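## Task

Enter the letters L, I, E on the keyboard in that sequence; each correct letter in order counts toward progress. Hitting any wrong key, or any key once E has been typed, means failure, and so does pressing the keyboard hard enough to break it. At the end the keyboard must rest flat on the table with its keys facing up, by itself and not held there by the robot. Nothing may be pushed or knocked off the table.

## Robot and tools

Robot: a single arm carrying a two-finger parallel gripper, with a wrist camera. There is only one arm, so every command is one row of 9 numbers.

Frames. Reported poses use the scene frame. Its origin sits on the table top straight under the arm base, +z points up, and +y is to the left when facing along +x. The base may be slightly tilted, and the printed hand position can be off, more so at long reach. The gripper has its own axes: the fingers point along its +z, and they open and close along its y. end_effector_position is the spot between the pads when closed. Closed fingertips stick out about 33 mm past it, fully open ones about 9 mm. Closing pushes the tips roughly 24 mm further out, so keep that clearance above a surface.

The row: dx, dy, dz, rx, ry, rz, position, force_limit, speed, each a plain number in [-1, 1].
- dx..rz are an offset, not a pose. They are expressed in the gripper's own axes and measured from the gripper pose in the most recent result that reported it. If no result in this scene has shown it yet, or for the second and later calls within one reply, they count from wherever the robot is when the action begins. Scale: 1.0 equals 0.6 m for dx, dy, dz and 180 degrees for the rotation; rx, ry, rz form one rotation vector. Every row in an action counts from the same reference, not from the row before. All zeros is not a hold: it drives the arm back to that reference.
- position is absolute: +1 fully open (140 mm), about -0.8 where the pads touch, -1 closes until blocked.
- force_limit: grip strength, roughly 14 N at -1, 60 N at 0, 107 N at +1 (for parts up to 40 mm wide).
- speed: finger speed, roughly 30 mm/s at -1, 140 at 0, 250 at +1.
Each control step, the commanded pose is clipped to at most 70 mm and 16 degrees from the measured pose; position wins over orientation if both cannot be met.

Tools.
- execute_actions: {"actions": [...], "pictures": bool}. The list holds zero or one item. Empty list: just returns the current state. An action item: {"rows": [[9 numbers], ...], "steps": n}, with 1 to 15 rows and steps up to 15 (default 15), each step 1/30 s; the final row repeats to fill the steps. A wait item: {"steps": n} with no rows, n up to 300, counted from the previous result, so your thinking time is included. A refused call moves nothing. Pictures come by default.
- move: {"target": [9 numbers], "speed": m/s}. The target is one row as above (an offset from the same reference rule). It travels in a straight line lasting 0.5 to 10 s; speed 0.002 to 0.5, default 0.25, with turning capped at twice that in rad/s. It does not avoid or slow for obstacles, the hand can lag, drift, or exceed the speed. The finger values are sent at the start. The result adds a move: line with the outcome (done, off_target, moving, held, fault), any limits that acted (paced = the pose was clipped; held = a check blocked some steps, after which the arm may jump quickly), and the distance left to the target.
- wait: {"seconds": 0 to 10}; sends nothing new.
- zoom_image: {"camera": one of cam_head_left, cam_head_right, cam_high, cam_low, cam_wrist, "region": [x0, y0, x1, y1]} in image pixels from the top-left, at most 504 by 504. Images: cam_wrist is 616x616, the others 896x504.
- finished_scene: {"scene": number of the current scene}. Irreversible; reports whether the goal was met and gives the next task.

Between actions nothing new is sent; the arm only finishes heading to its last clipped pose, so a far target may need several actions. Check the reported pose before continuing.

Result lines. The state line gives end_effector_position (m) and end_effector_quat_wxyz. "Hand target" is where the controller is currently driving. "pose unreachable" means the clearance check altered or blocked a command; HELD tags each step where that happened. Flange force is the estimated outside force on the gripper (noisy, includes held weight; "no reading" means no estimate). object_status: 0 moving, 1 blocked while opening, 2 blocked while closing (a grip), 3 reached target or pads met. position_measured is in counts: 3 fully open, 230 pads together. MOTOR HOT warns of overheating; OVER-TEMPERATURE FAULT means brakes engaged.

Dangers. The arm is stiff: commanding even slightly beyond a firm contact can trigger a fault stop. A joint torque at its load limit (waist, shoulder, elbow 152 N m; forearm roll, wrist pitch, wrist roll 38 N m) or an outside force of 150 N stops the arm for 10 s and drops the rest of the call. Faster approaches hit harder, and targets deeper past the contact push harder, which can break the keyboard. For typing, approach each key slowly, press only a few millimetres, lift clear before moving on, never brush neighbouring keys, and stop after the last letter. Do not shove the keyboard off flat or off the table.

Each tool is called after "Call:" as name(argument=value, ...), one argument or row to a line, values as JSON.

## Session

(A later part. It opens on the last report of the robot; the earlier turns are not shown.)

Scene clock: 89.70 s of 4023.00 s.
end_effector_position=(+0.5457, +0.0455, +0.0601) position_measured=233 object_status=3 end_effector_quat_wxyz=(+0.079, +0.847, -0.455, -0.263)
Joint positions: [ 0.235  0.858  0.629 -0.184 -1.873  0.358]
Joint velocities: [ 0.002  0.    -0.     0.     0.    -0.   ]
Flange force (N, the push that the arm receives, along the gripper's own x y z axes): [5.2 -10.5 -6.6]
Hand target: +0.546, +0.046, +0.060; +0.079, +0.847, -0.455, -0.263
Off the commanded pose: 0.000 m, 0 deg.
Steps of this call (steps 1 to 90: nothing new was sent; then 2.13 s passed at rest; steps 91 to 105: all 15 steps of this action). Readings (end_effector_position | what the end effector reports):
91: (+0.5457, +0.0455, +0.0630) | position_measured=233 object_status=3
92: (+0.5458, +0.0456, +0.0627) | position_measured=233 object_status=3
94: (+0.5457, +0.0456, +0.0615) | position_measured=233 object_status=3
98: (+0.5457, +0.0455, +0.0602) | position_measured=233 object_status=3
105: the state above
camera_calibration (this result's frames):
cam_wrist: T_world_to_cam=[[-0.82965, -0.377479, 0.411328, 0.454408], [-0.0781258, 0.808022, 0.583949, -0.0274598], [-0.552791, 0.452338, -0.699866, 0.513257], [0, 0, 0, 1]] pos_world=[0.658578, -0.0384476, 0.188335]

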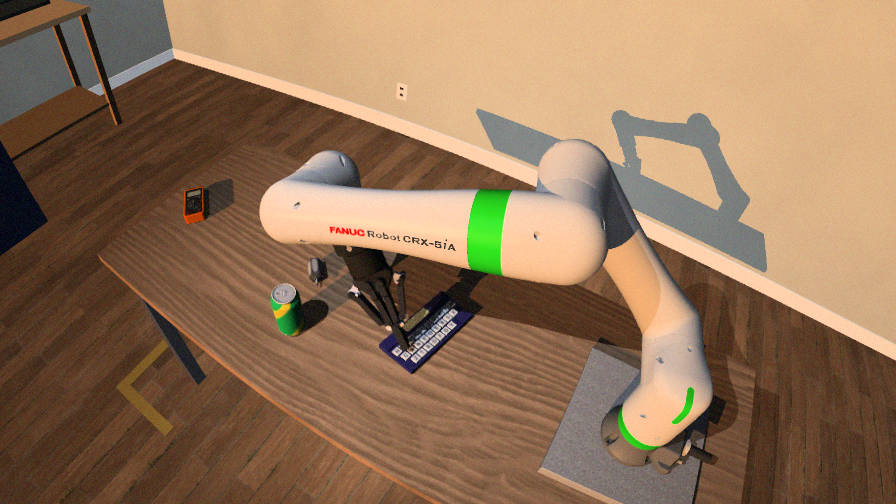

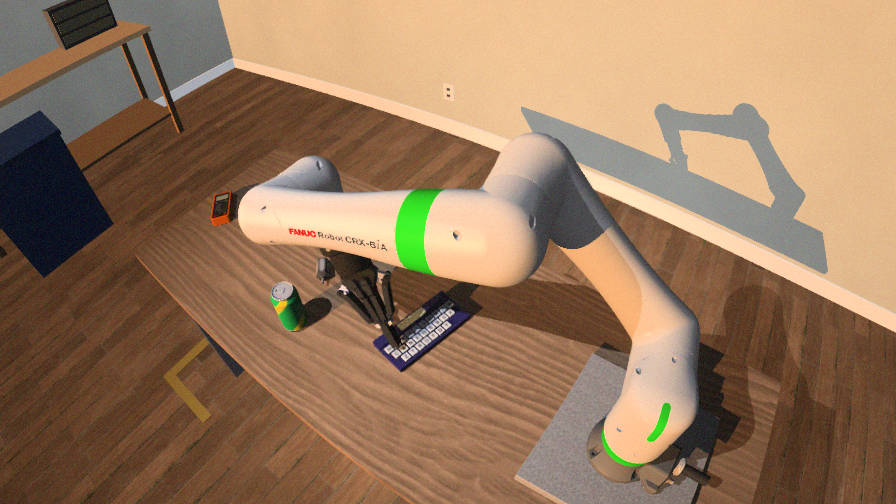

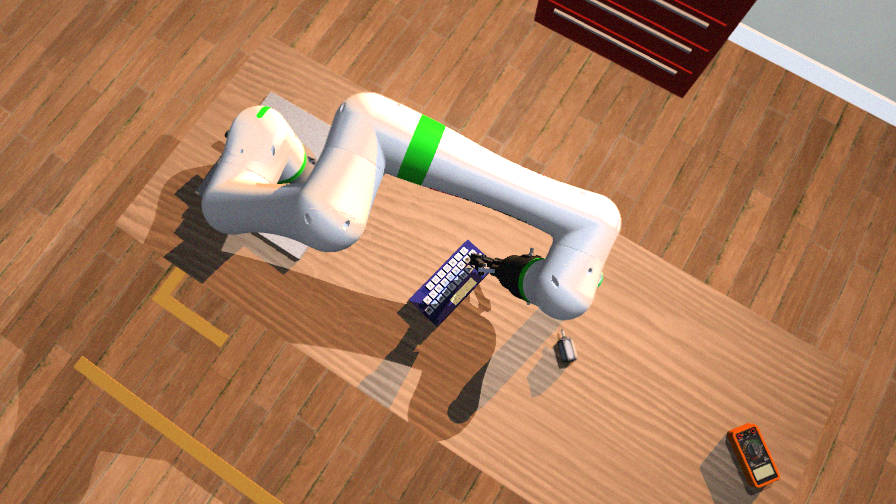

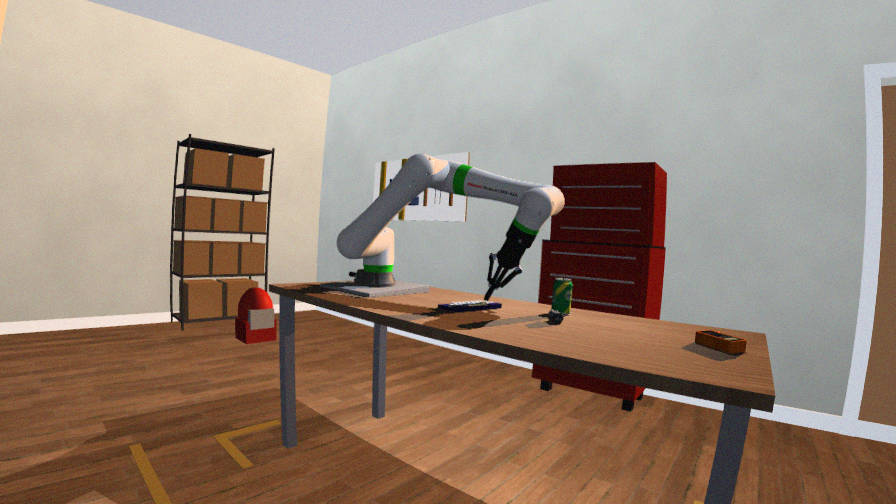

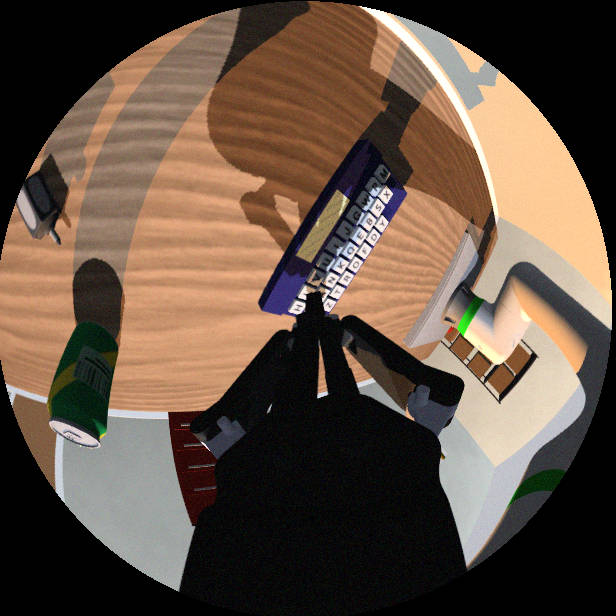

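Call:
execute_actions(
  actions=[
    {"rows": [[0.00031,-0.00031,0.00071,0,0,0,-1,0,0],[0.00062,-0.00062,0.00142,0,0,0,-1,0,0],[0.00093,-0.00094,0.00212,0,0,0,-1,0,0],[0.00124,-0.00125,0.00283,0,0,0,-1,0,0]], "steps": 10},
  ],
)

Call:
zoom_image(
  camera="cam_wrist",
  region=[270, 180, 370, 330],
)

Scene clock: 92.10 s of 4023.00 s.
end_effector_position=(+0.5457, +0.0455, +0.0581) position_measured=233 object_status=3 end_effector_quat_wxyz=(+0.079, +0.847, -0.455, -0.263)
Joint positions: [ 0.235  0.86   0.627 -0.184 -1.869  0.359]
Joint velocities: [-0.001  0.    -0.    -0.001  0.    -0.   ]
Flange force (N, the push that the arm receives, along the gripper's own x y z axes): [5.5 -10.8 -7.0]
Hand target: +0.546, +0.046, +0.058; +0.079, +0.847, -0.455, -0.263
Off the commanded pose: 0.000 m, 0 deg.
Steps of this call (steps 1 to 62: nothing new was sent; steps 63 to 72: all 10 steps of this action). Readings (end_effector_position | what the end effector reports):
63: (+0.5457, +0.0455, +0.0600) | position_measured=233 object_status=3
64: (+0.5457, +0.0456, +0.0597) | position_measured=233 object_status=3
66: (+0.5457, +0.0456, +0.0587) | position_measured=233 object_status=3
70: (+0.5457, +0.0455, +0.0581) | position_measured=233 object_status=3
72: the state above
camera_calibration (this result's frames):
cam_wrist: T_world_to_cam=[[-0.82964, -0.377472, 0.411354, 0.45523], [-0.0781085, 0.808029, 0.583941, -0.0262916], [-0.552807, 0.452331, -0.699858, 0.511856], [0, 0, 0, 1]] pos_world=[0.658581, -0.0384474, 0.186318]

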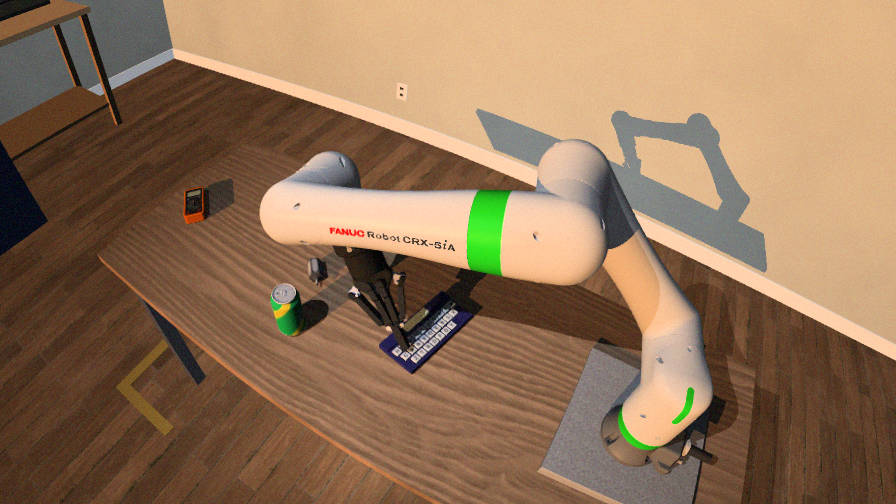

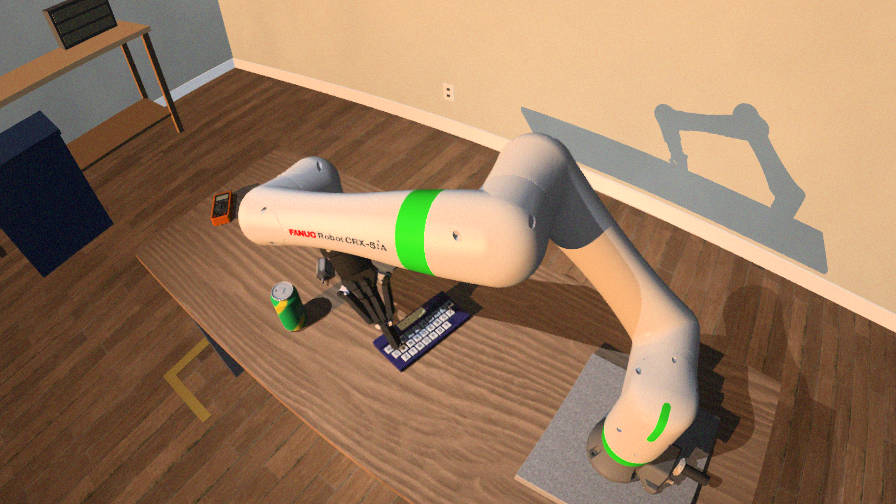

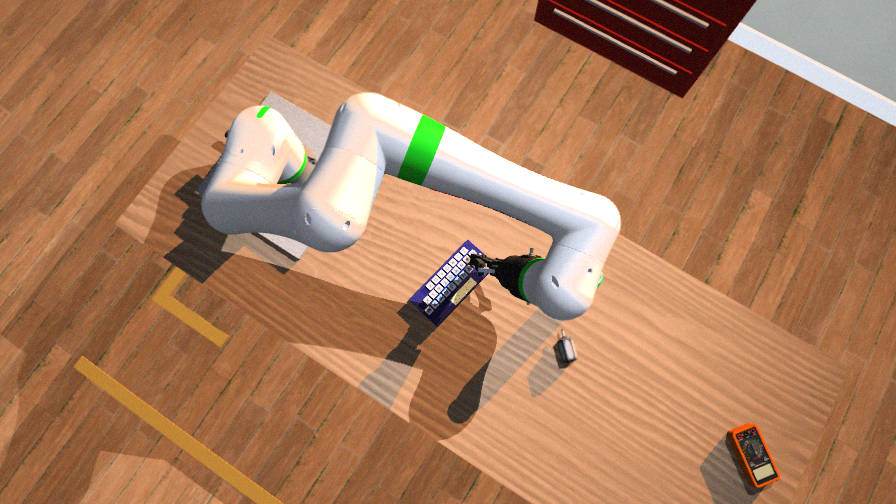

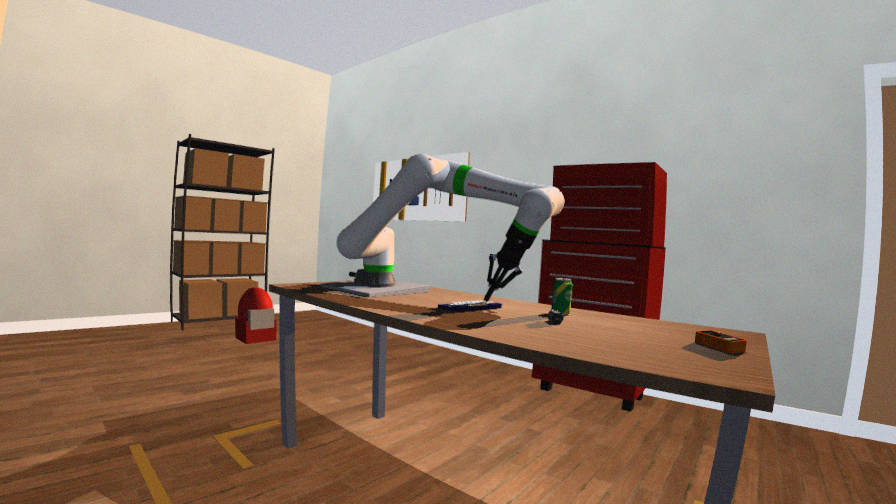

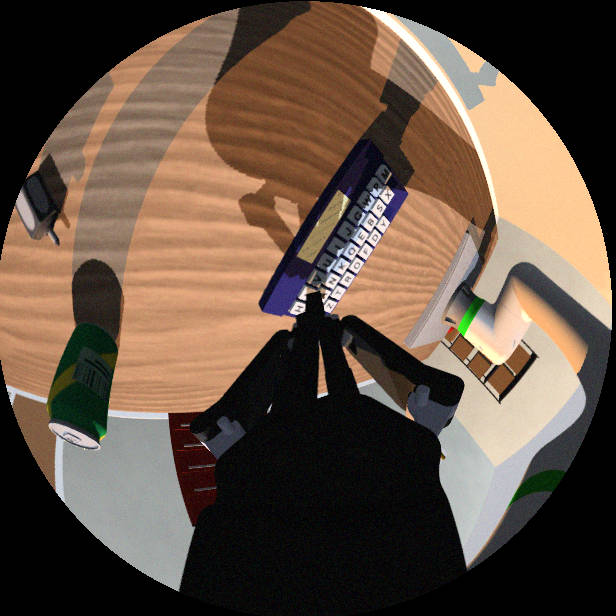

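Region (270, 180, 370, 330) of cam_wrist's 616x616 image, scaled by 3.360, with more detail than that image has.

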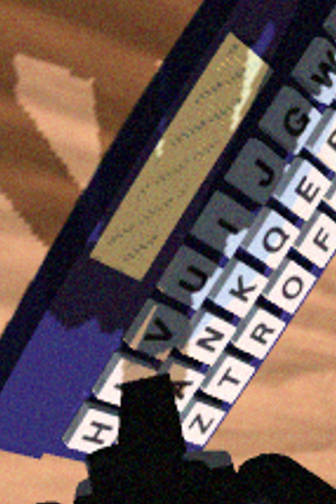

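No contact yet. Going down 1 mm more.

Call:
execute_actions(
  actions=[
    {"rows": [[0.00021,-0.00021,0.00047,0,0,0,-1,0,0],[0.00041,-0.00042,0.00094,0,0,0,-1,0,0],[0.00062,-0.00062,0.00142,0,0,0,-1,0,0]], "steps": 9},
  ],
)

Call:
zoom_image(
  camera="cam_wrist",
  region=[270, 180, 370, 330],
)

Scene clock: 93.50 s of 4023.00 s.
end_effector_position=(+0.5457, +0.0455, +0.0571) position_measured=233 object_status=3 end_effector_quat_wxyz=(+0.079, +0.847, -0.455, -0.263)
Joint positions: [ 0.235  0.861  0.626 -0.184 -1.867  0.36 ]
Joint velocities: [-0.001  0.001 -0.     0.001 -0.    -0.   ]
Flange force (N, the push that the arm receives, along the gripper's own x y z axes): [3.7 -8.4 -4.1]
Hand target: +0.546, +0.046, +0.057; +0.079, +0.847, -0.455, -0.263
Off the commanded pose: 0.000 m, 0 deg.
Steps of this call (steps 1 to 33: nothing new was sent; steps 34 to 42: all 9 steps of this action). Readings (end_effector_position | what the end effector reports):
34: (+0.5457, +0.0455, +0.0581) | position_measured=233 object_status=3
35: (+0.5457, +0.0456, +0.0579) | position_measured=233 object_status=3
37: (+0.5457, +0.0456, +0.0573) | position_measured=233 object_status=3
41: (+0.5457, +0.0455, +0.0571) | position_measured=233 object_status=3
42: the state above
camera_calibration (this result's frames):
cam_wrist: T_world_to_cam=[[-0.82966, -0.377472, 0.411314, 0.455649], [-0.0781277, 0.808022, 0.583949, -0.0257102], [-0.552775, 0.452344, -0.699875, 0.511156], [0, 0, 0, 1]] pos_world=[0.65858, -0.0384492, 0.185344]

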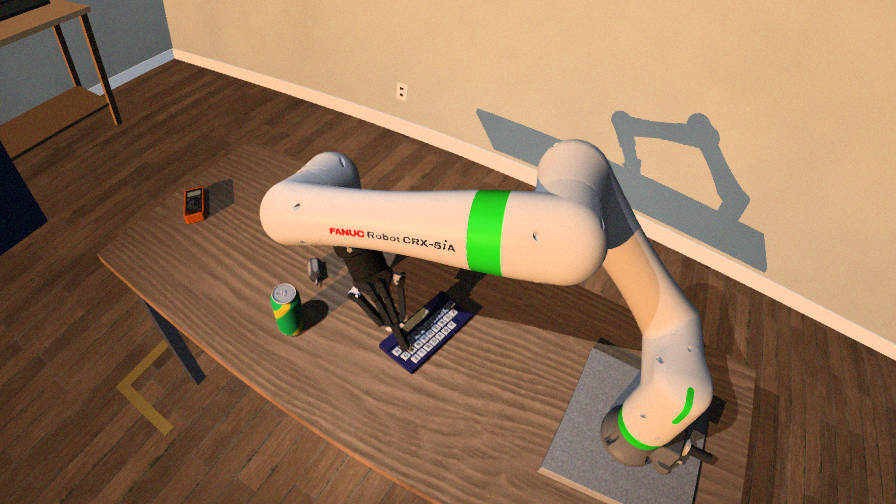

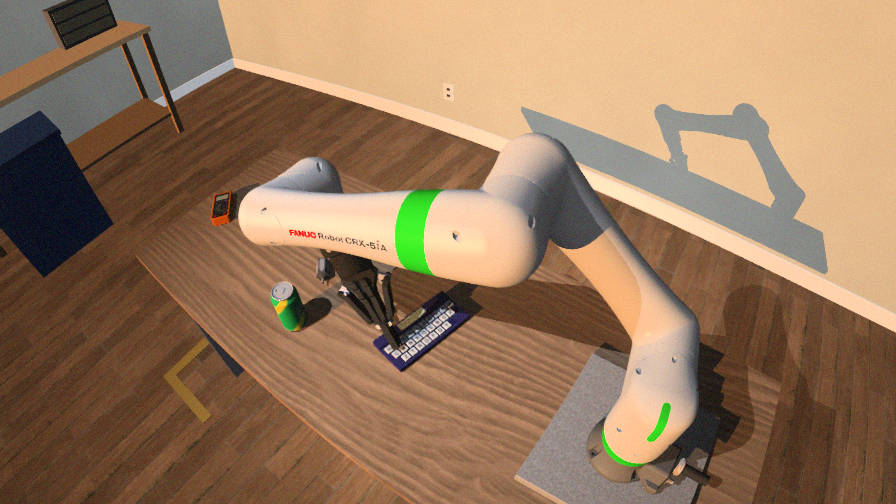

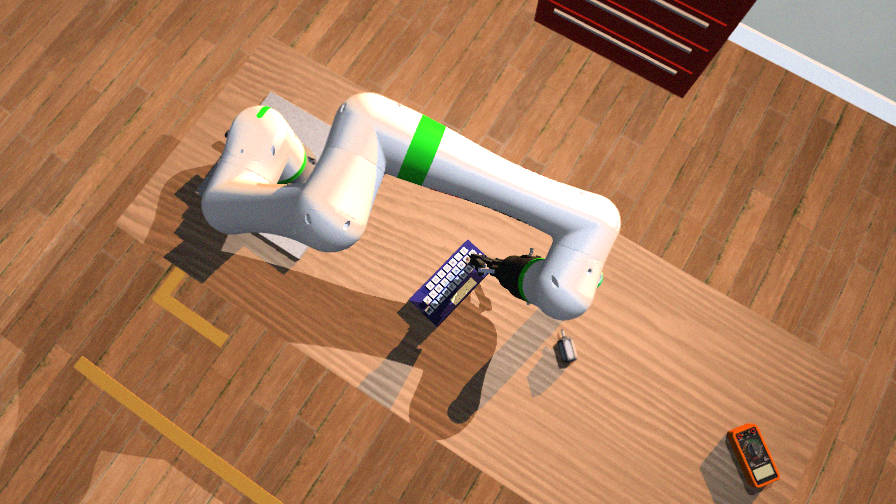

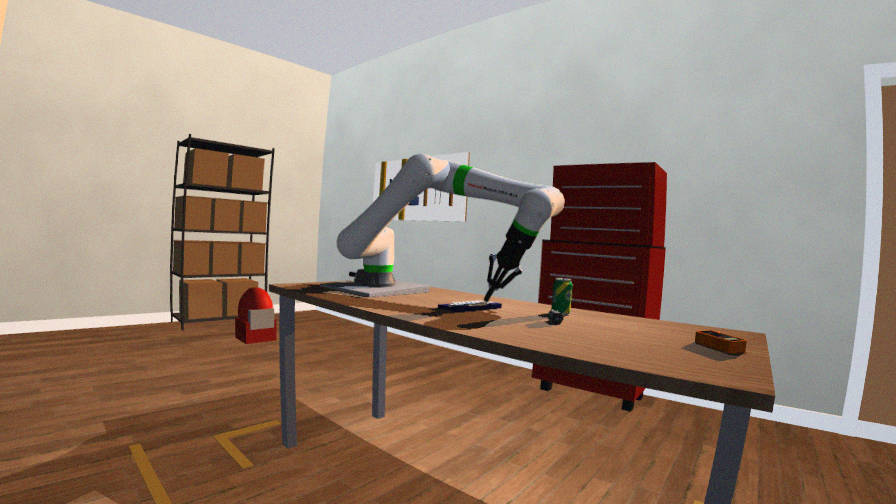

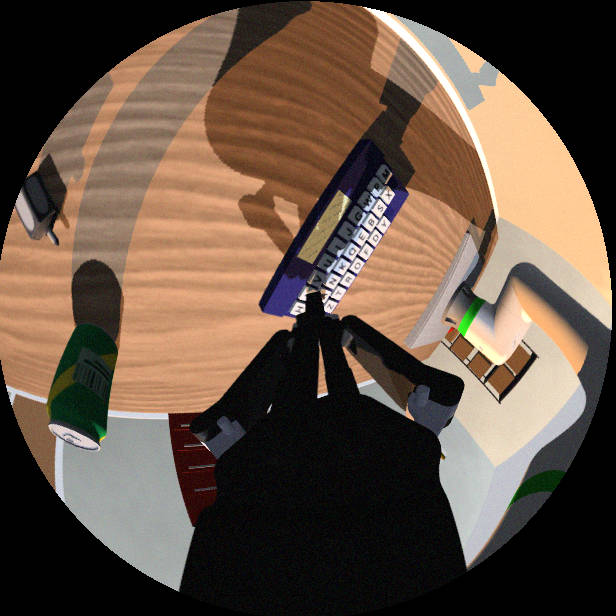

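Region (270, 180, 370, 330) of cam_wrist's 616x616 image, scaled by 3.360, with more detail than that image has.

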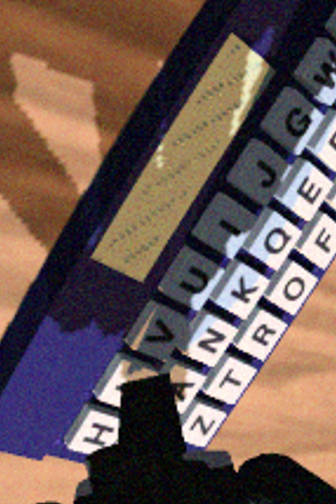

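Call:
execute_actions(
  actions=[
    {"rows": [[0.00021,-0.00021,0.00047,0,0,0,-1,0,0],[0.00041,-0.00042,0.00094,0,0,0,-1,0,0],[0.00062,-0.00062,0.00142,0,0,0,-1,0,0]], "steps": 9},
  ],
)

Call:
zoom_image(
  camera="cam_wrist",
  region=[270, 230, 360, 330],
)

Scene clock: 95.47 s of 4023.00 s.
end_effector_position=(+0.5457, +0.0455, +0.0561) position_measured=233 object_status=3 end_effector_quat_wxyz=(+0.079, +0.847, -0.455, -0.263)
Joint positions: [ 0.235  0.862  0.624 -0.183 -1.865  0.36 ]
Joint velocities: [ 0.001  0.    -0.     0.001 -0.     0.001]
Flange force (N, the push that the arm receives, along the gripper's own x y z axes): [4.1 -10.7 -5.9]
Hand target: +0.546, +0.046, +0.056; +0.079, +0.847, -0.455, -0.263
Off the commanded pose: 0.000 m, 0 deg.
Steps of this call (steps 1 to 50: nothing new was sent; steps 51 to 59: all 9 steps of this action). Readings (end_effector_position | what the end effector reports):
51: (+0.5457, +0.0455, +0.0570) | position_measured=233 object_status=3
52: (+0.5457, +0.0455, +0.0568) | position_measured=233 object_status=3
54: (+0.5457, +0.0455, +0.0562) | position_measured=233 object_status=3
58: (+0.5457, +0.0455, +0.0561) | position_measured=233 object_status=3
59: the state above
camera_calibration (this result's frames):
cam_wrist: T_world_to_cam=[[-0.829653, -0.377468, 0.411333, 0.456055], [-0.0781177, 0.808029, 0.583941, -0.0251228], [-0.552788, 0.452335, -0.69987, 0.510455], [0, 0, 0, 1]] pos_world=[0.658578, -0.0384509, 0.184332]

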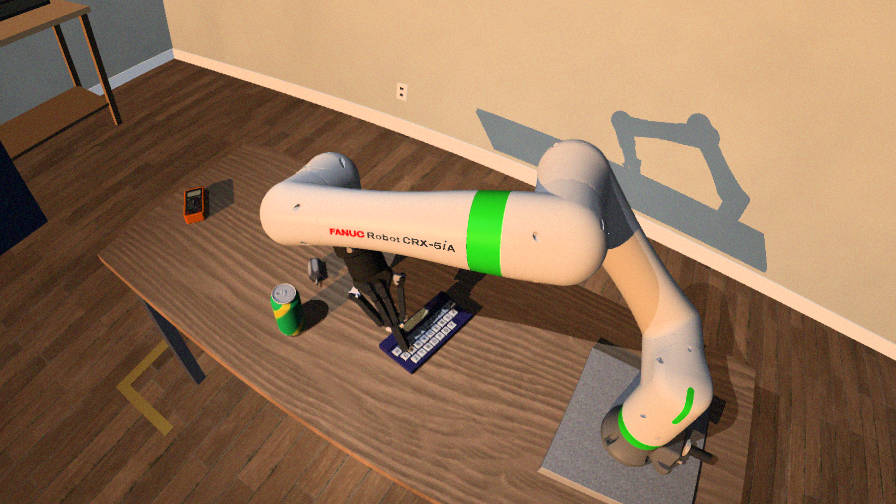

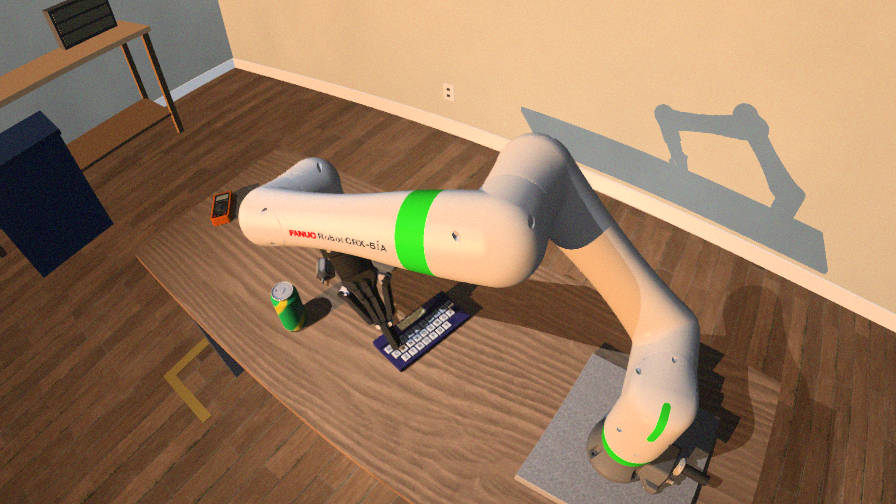

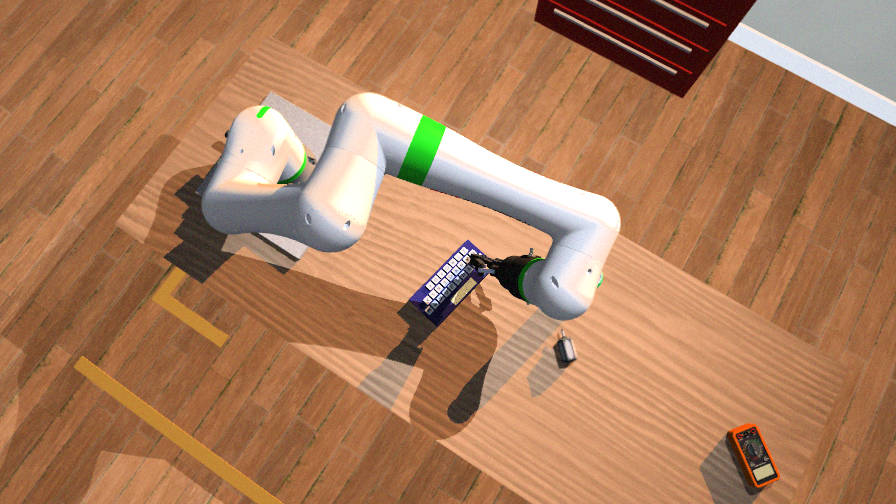

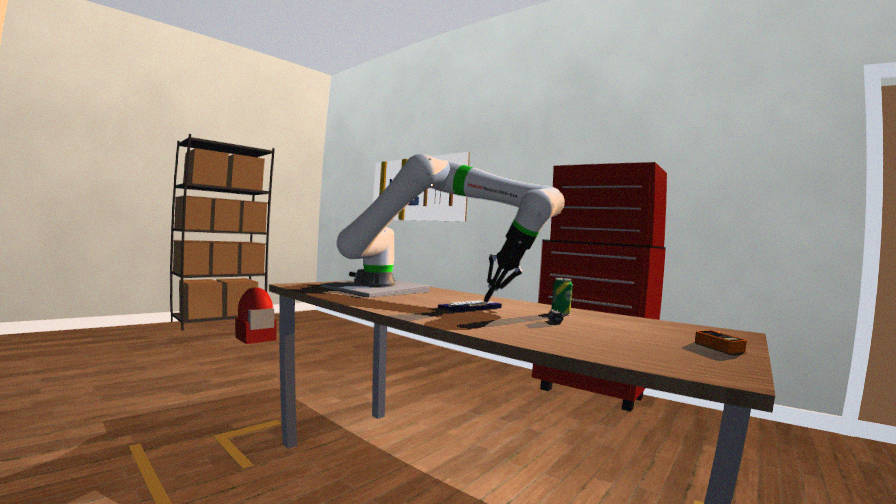

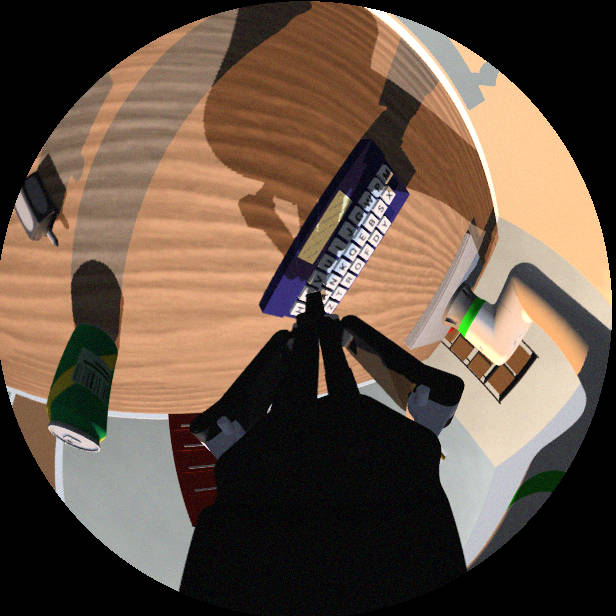

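Region (270, 230, 360, 330) of cam_wrist's 616x616 image, scaled by 5.040, with more detail than that image has; it fills the left 454 columns of this view, and the rest is white.

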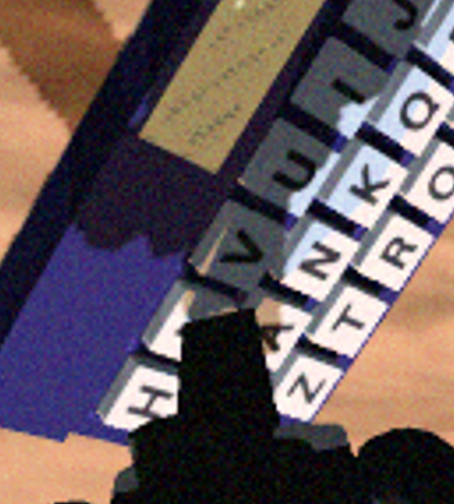

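Call:
execute_actions(
  actions=[
    {"rows": [[0.00021,-0.00021,0.00047,0,0,0,-1,0,0],[0.00041,-0.00042,0.00094,0,0,0,-1,0,0],[0.00062,-0.00062,0.00142,0,0,0,-1,0,0]], "steps": 9},
  ],
)

Call:
zoom_image(
  camera="cam_wrist",
  region=[270, 230, 360, 330],
)

Scene clock: 97.10 s of 4023.00 s.
end_effector_position=(+0.5457, +0.0455, +0.0551) position_measured=233 object_status=3 end_effector_quat_wxyz=(+0.079, +0.847, -0.455, -0.263)
Joint positions: [ 0.235  0.862  0.623 -0.183 -1.863  0.36 ]
Joint velocities: [ 0.     0.001 -0.     0.     0.    -0.001]
Flange force (N, the push that the arm receives, along the gripper's own x y z axes): [5.9 -12.1 -8.0]
Hand target: +0.546, +0.046, +0.055; +0.079, +0.847, -0.455, -0.263
Off the commanded pose: 0.000 m, 0 deg.
Steps of this call (steps 1 to 40: nothing new was sent; steps 41 to 49: all 9 steps of this action). Readings (end_effector_position | what the end effector reports):
41: (+0.5457, +0.0455, +0.0561) | position_measured=233 object_status=3
42: (+0.5457, +0.0456, +0.0559) | position_measured=233 object_status=3
44: (+0.5457, +0.0456, +0.0553) | position_measured=233 object_status=3
48: (+0.5457, +0.0455, +0.0551) | position_measured=233 object_status=3
49: the state above
camera_calibration (this result's frames):
cam_wrist: T_world_to_cam=[[-0.829668, -0.377468, 0.411301, 0.456473], [-0.0781315, 0.808021, 0.583949, -0.0245427], [-0.552762, 0.452349, -0.699882, 0.509754], [0, 0, 0, 1]] pos_world=[0.658576, -0.0384515, 0.183351]

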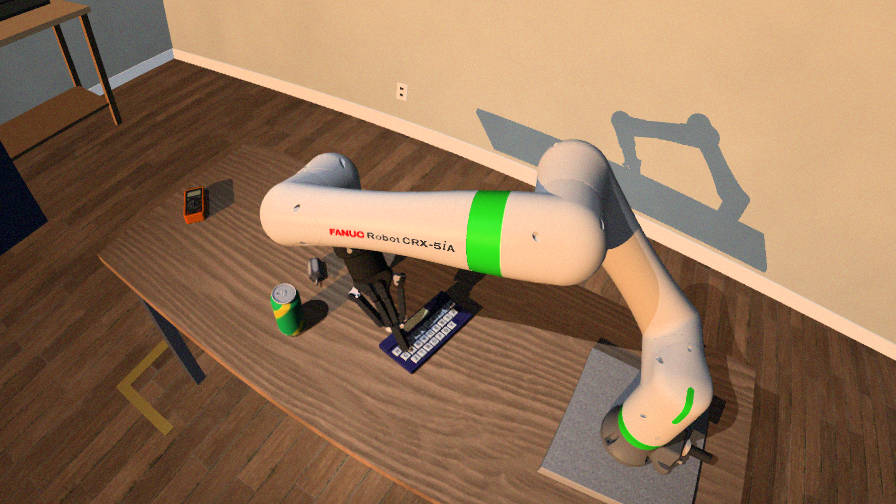

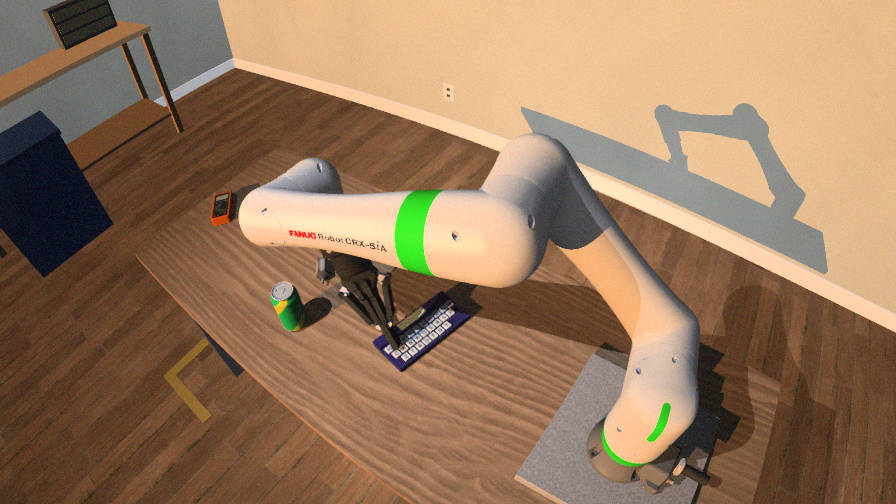

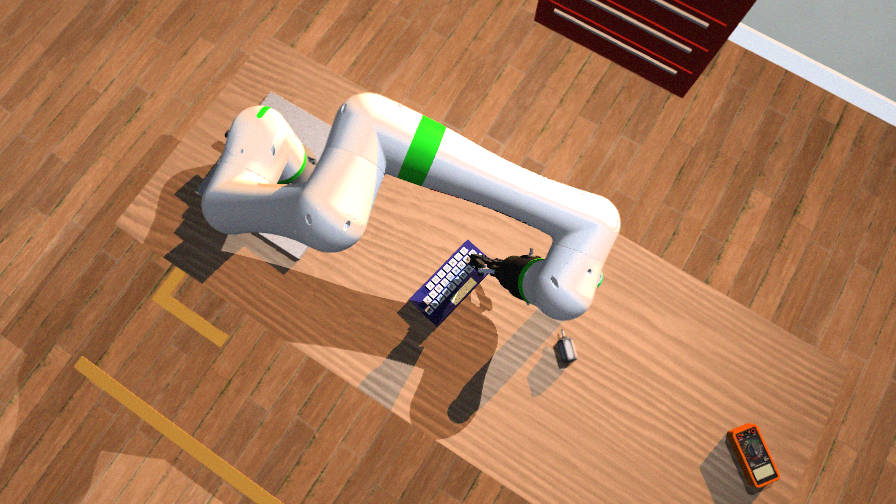

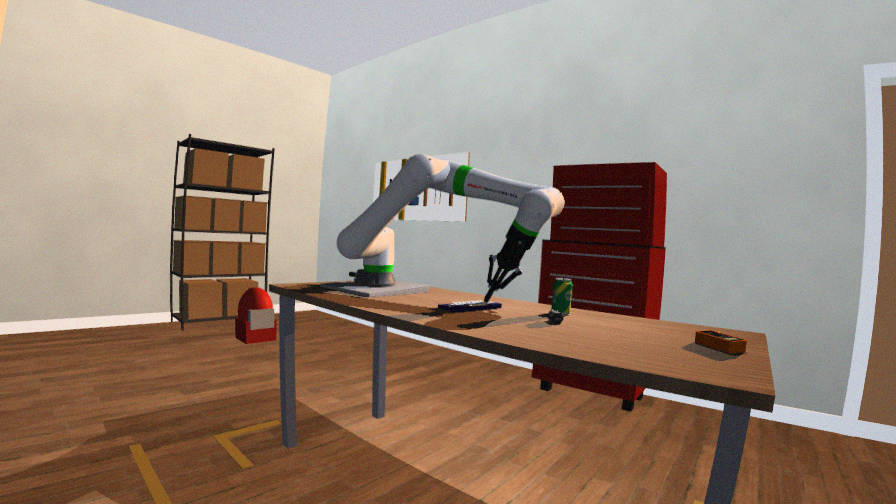

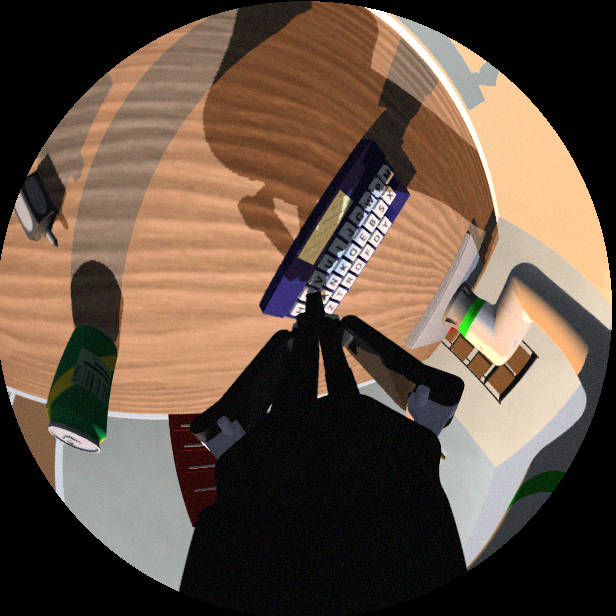

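Region (270, 230, 360, 330) of cam_wrist's 616x616 image, scaled by 5.040, with more detail than that image has; it fills the left 454 columns of this view, and the rest is white.

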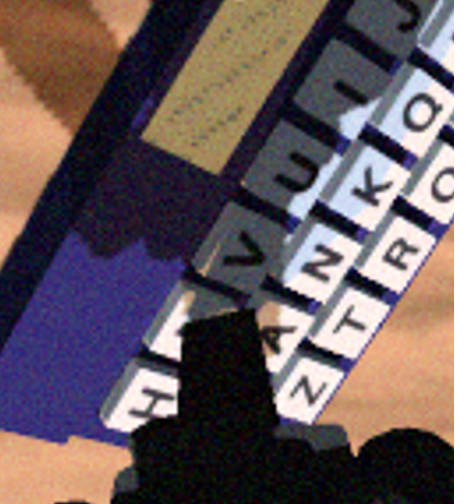

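Call:
execute_actions(
  actions=[
    {"rows": [[0.00015,-0.00015,0.00033,0,0,0,-1,0,0],[0.00029,-0.00029,0.00066,0,0,0,-1,0,0],[0.00043,-0.00044,0.00099,0,0,0,-1,0,0]], "steps": 9},
  ],
)

Call:
zoom_image(
  camera="cam_wrist",
  region=[270, 180, 370, 330],
)

Scene clock: 98.90 s of 4023.00 s.
end_effector_position=(+0.5457, +0.0455, +0.0544) position_measured=233 object_status=3 end_effector_quat_wxyz=(+0.079, +0.847, -0.455, -0.263)
Joint positions: [ 0.235  0.863  0.623 -0.183 -1.862  0.361]
Joint velocities: [-0.001  0.    -0.     0.001  0.     0.001]
Flange force (N, the push that the arm receives, along the gripper's own x y z axes): [3.7 -7.3 -4.7]
Hand target: +0.546, +0.046, +0.054; +0.079, +0.847, -0.455, -0.263
Off the commanded pose: 0.000 m, 0 deg.
Steps of this call (steps 1 to 45: nothing new was sent; steps 46 to 54: all 9 steps of this action). Readings (end_effector_position | what the end effector reports):
46: (+0.5457, +0.0455, +0.0551) | position_measured=233 object_status=3
47: (+0.5457, +0.0455, +0.0549) | position_measured=233 object_status=3
49: (+0.5457, +0.0455, +0.0545) | position_measured=233 object_status=3
53: (+0.5457, +0.0455, +0.0544) | position_measured=233 object_status=3
54: the state above
camera_calibration (this result's frames):
cam_wrist: T_world_to_cam=[[-0.829664, -0.377465, 0.411313, 0.45676], [-0.078125, 0.808026, 0.583944, -0.0241353], [-0.55277, 0.452344, -0.699879, 0.509264], [0, 0, 0, 1]] pos_world=[0.658577, -0.0384492, 0.182645]

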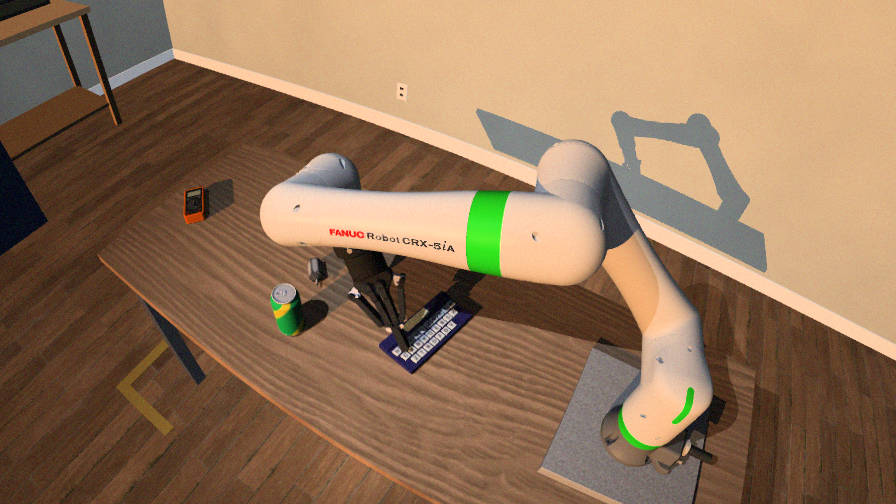

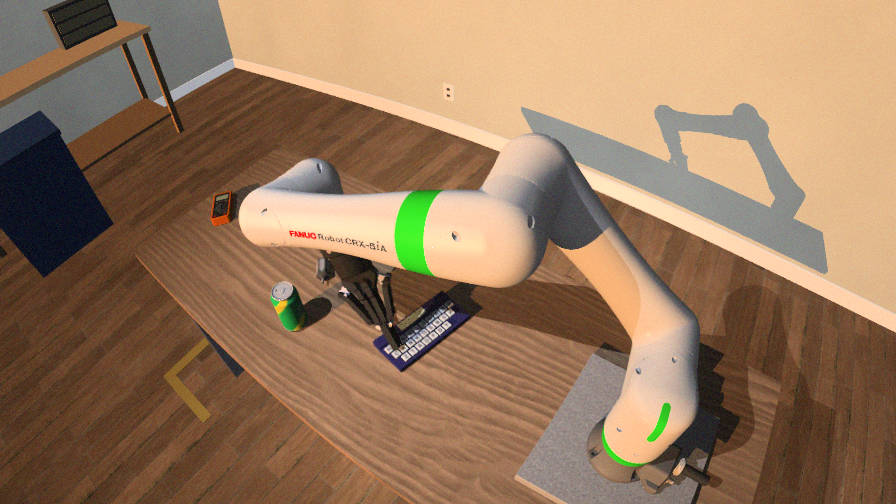

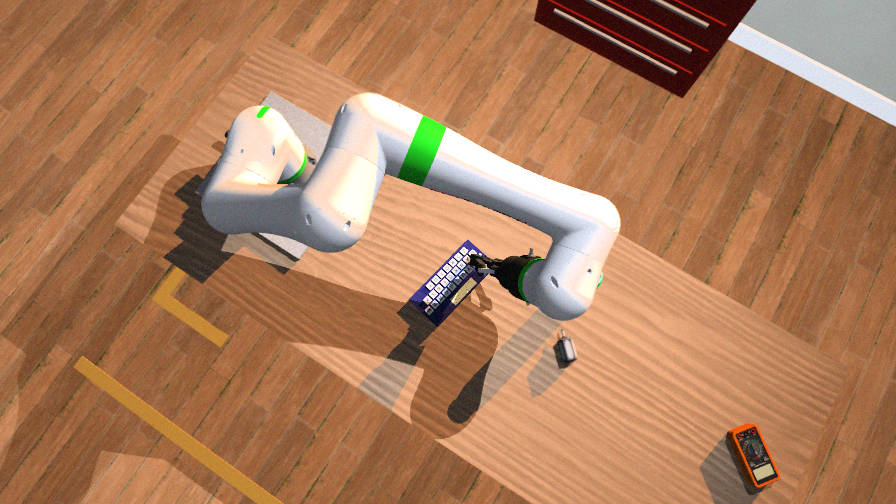

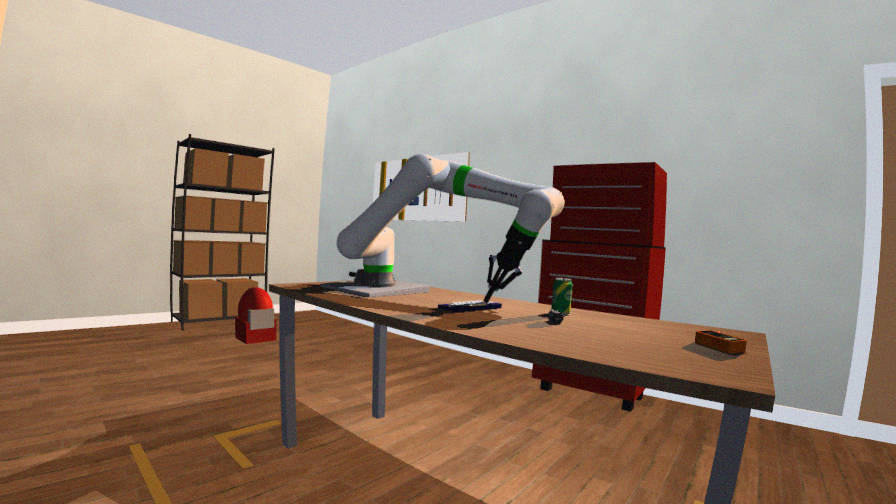

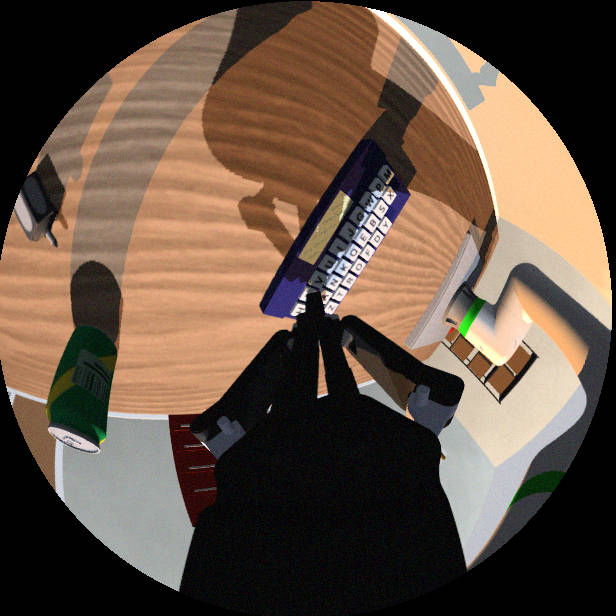

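Region (270, 180, 370, 330) of cam_wrist's 616x616 image, scaled by 3.360, with more detail than that image has.

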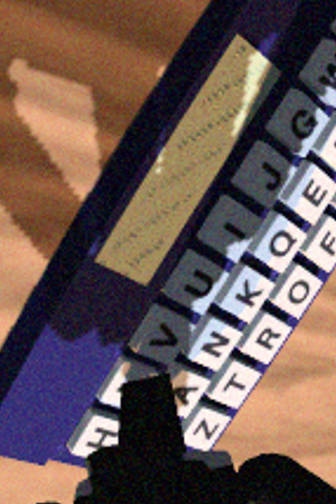

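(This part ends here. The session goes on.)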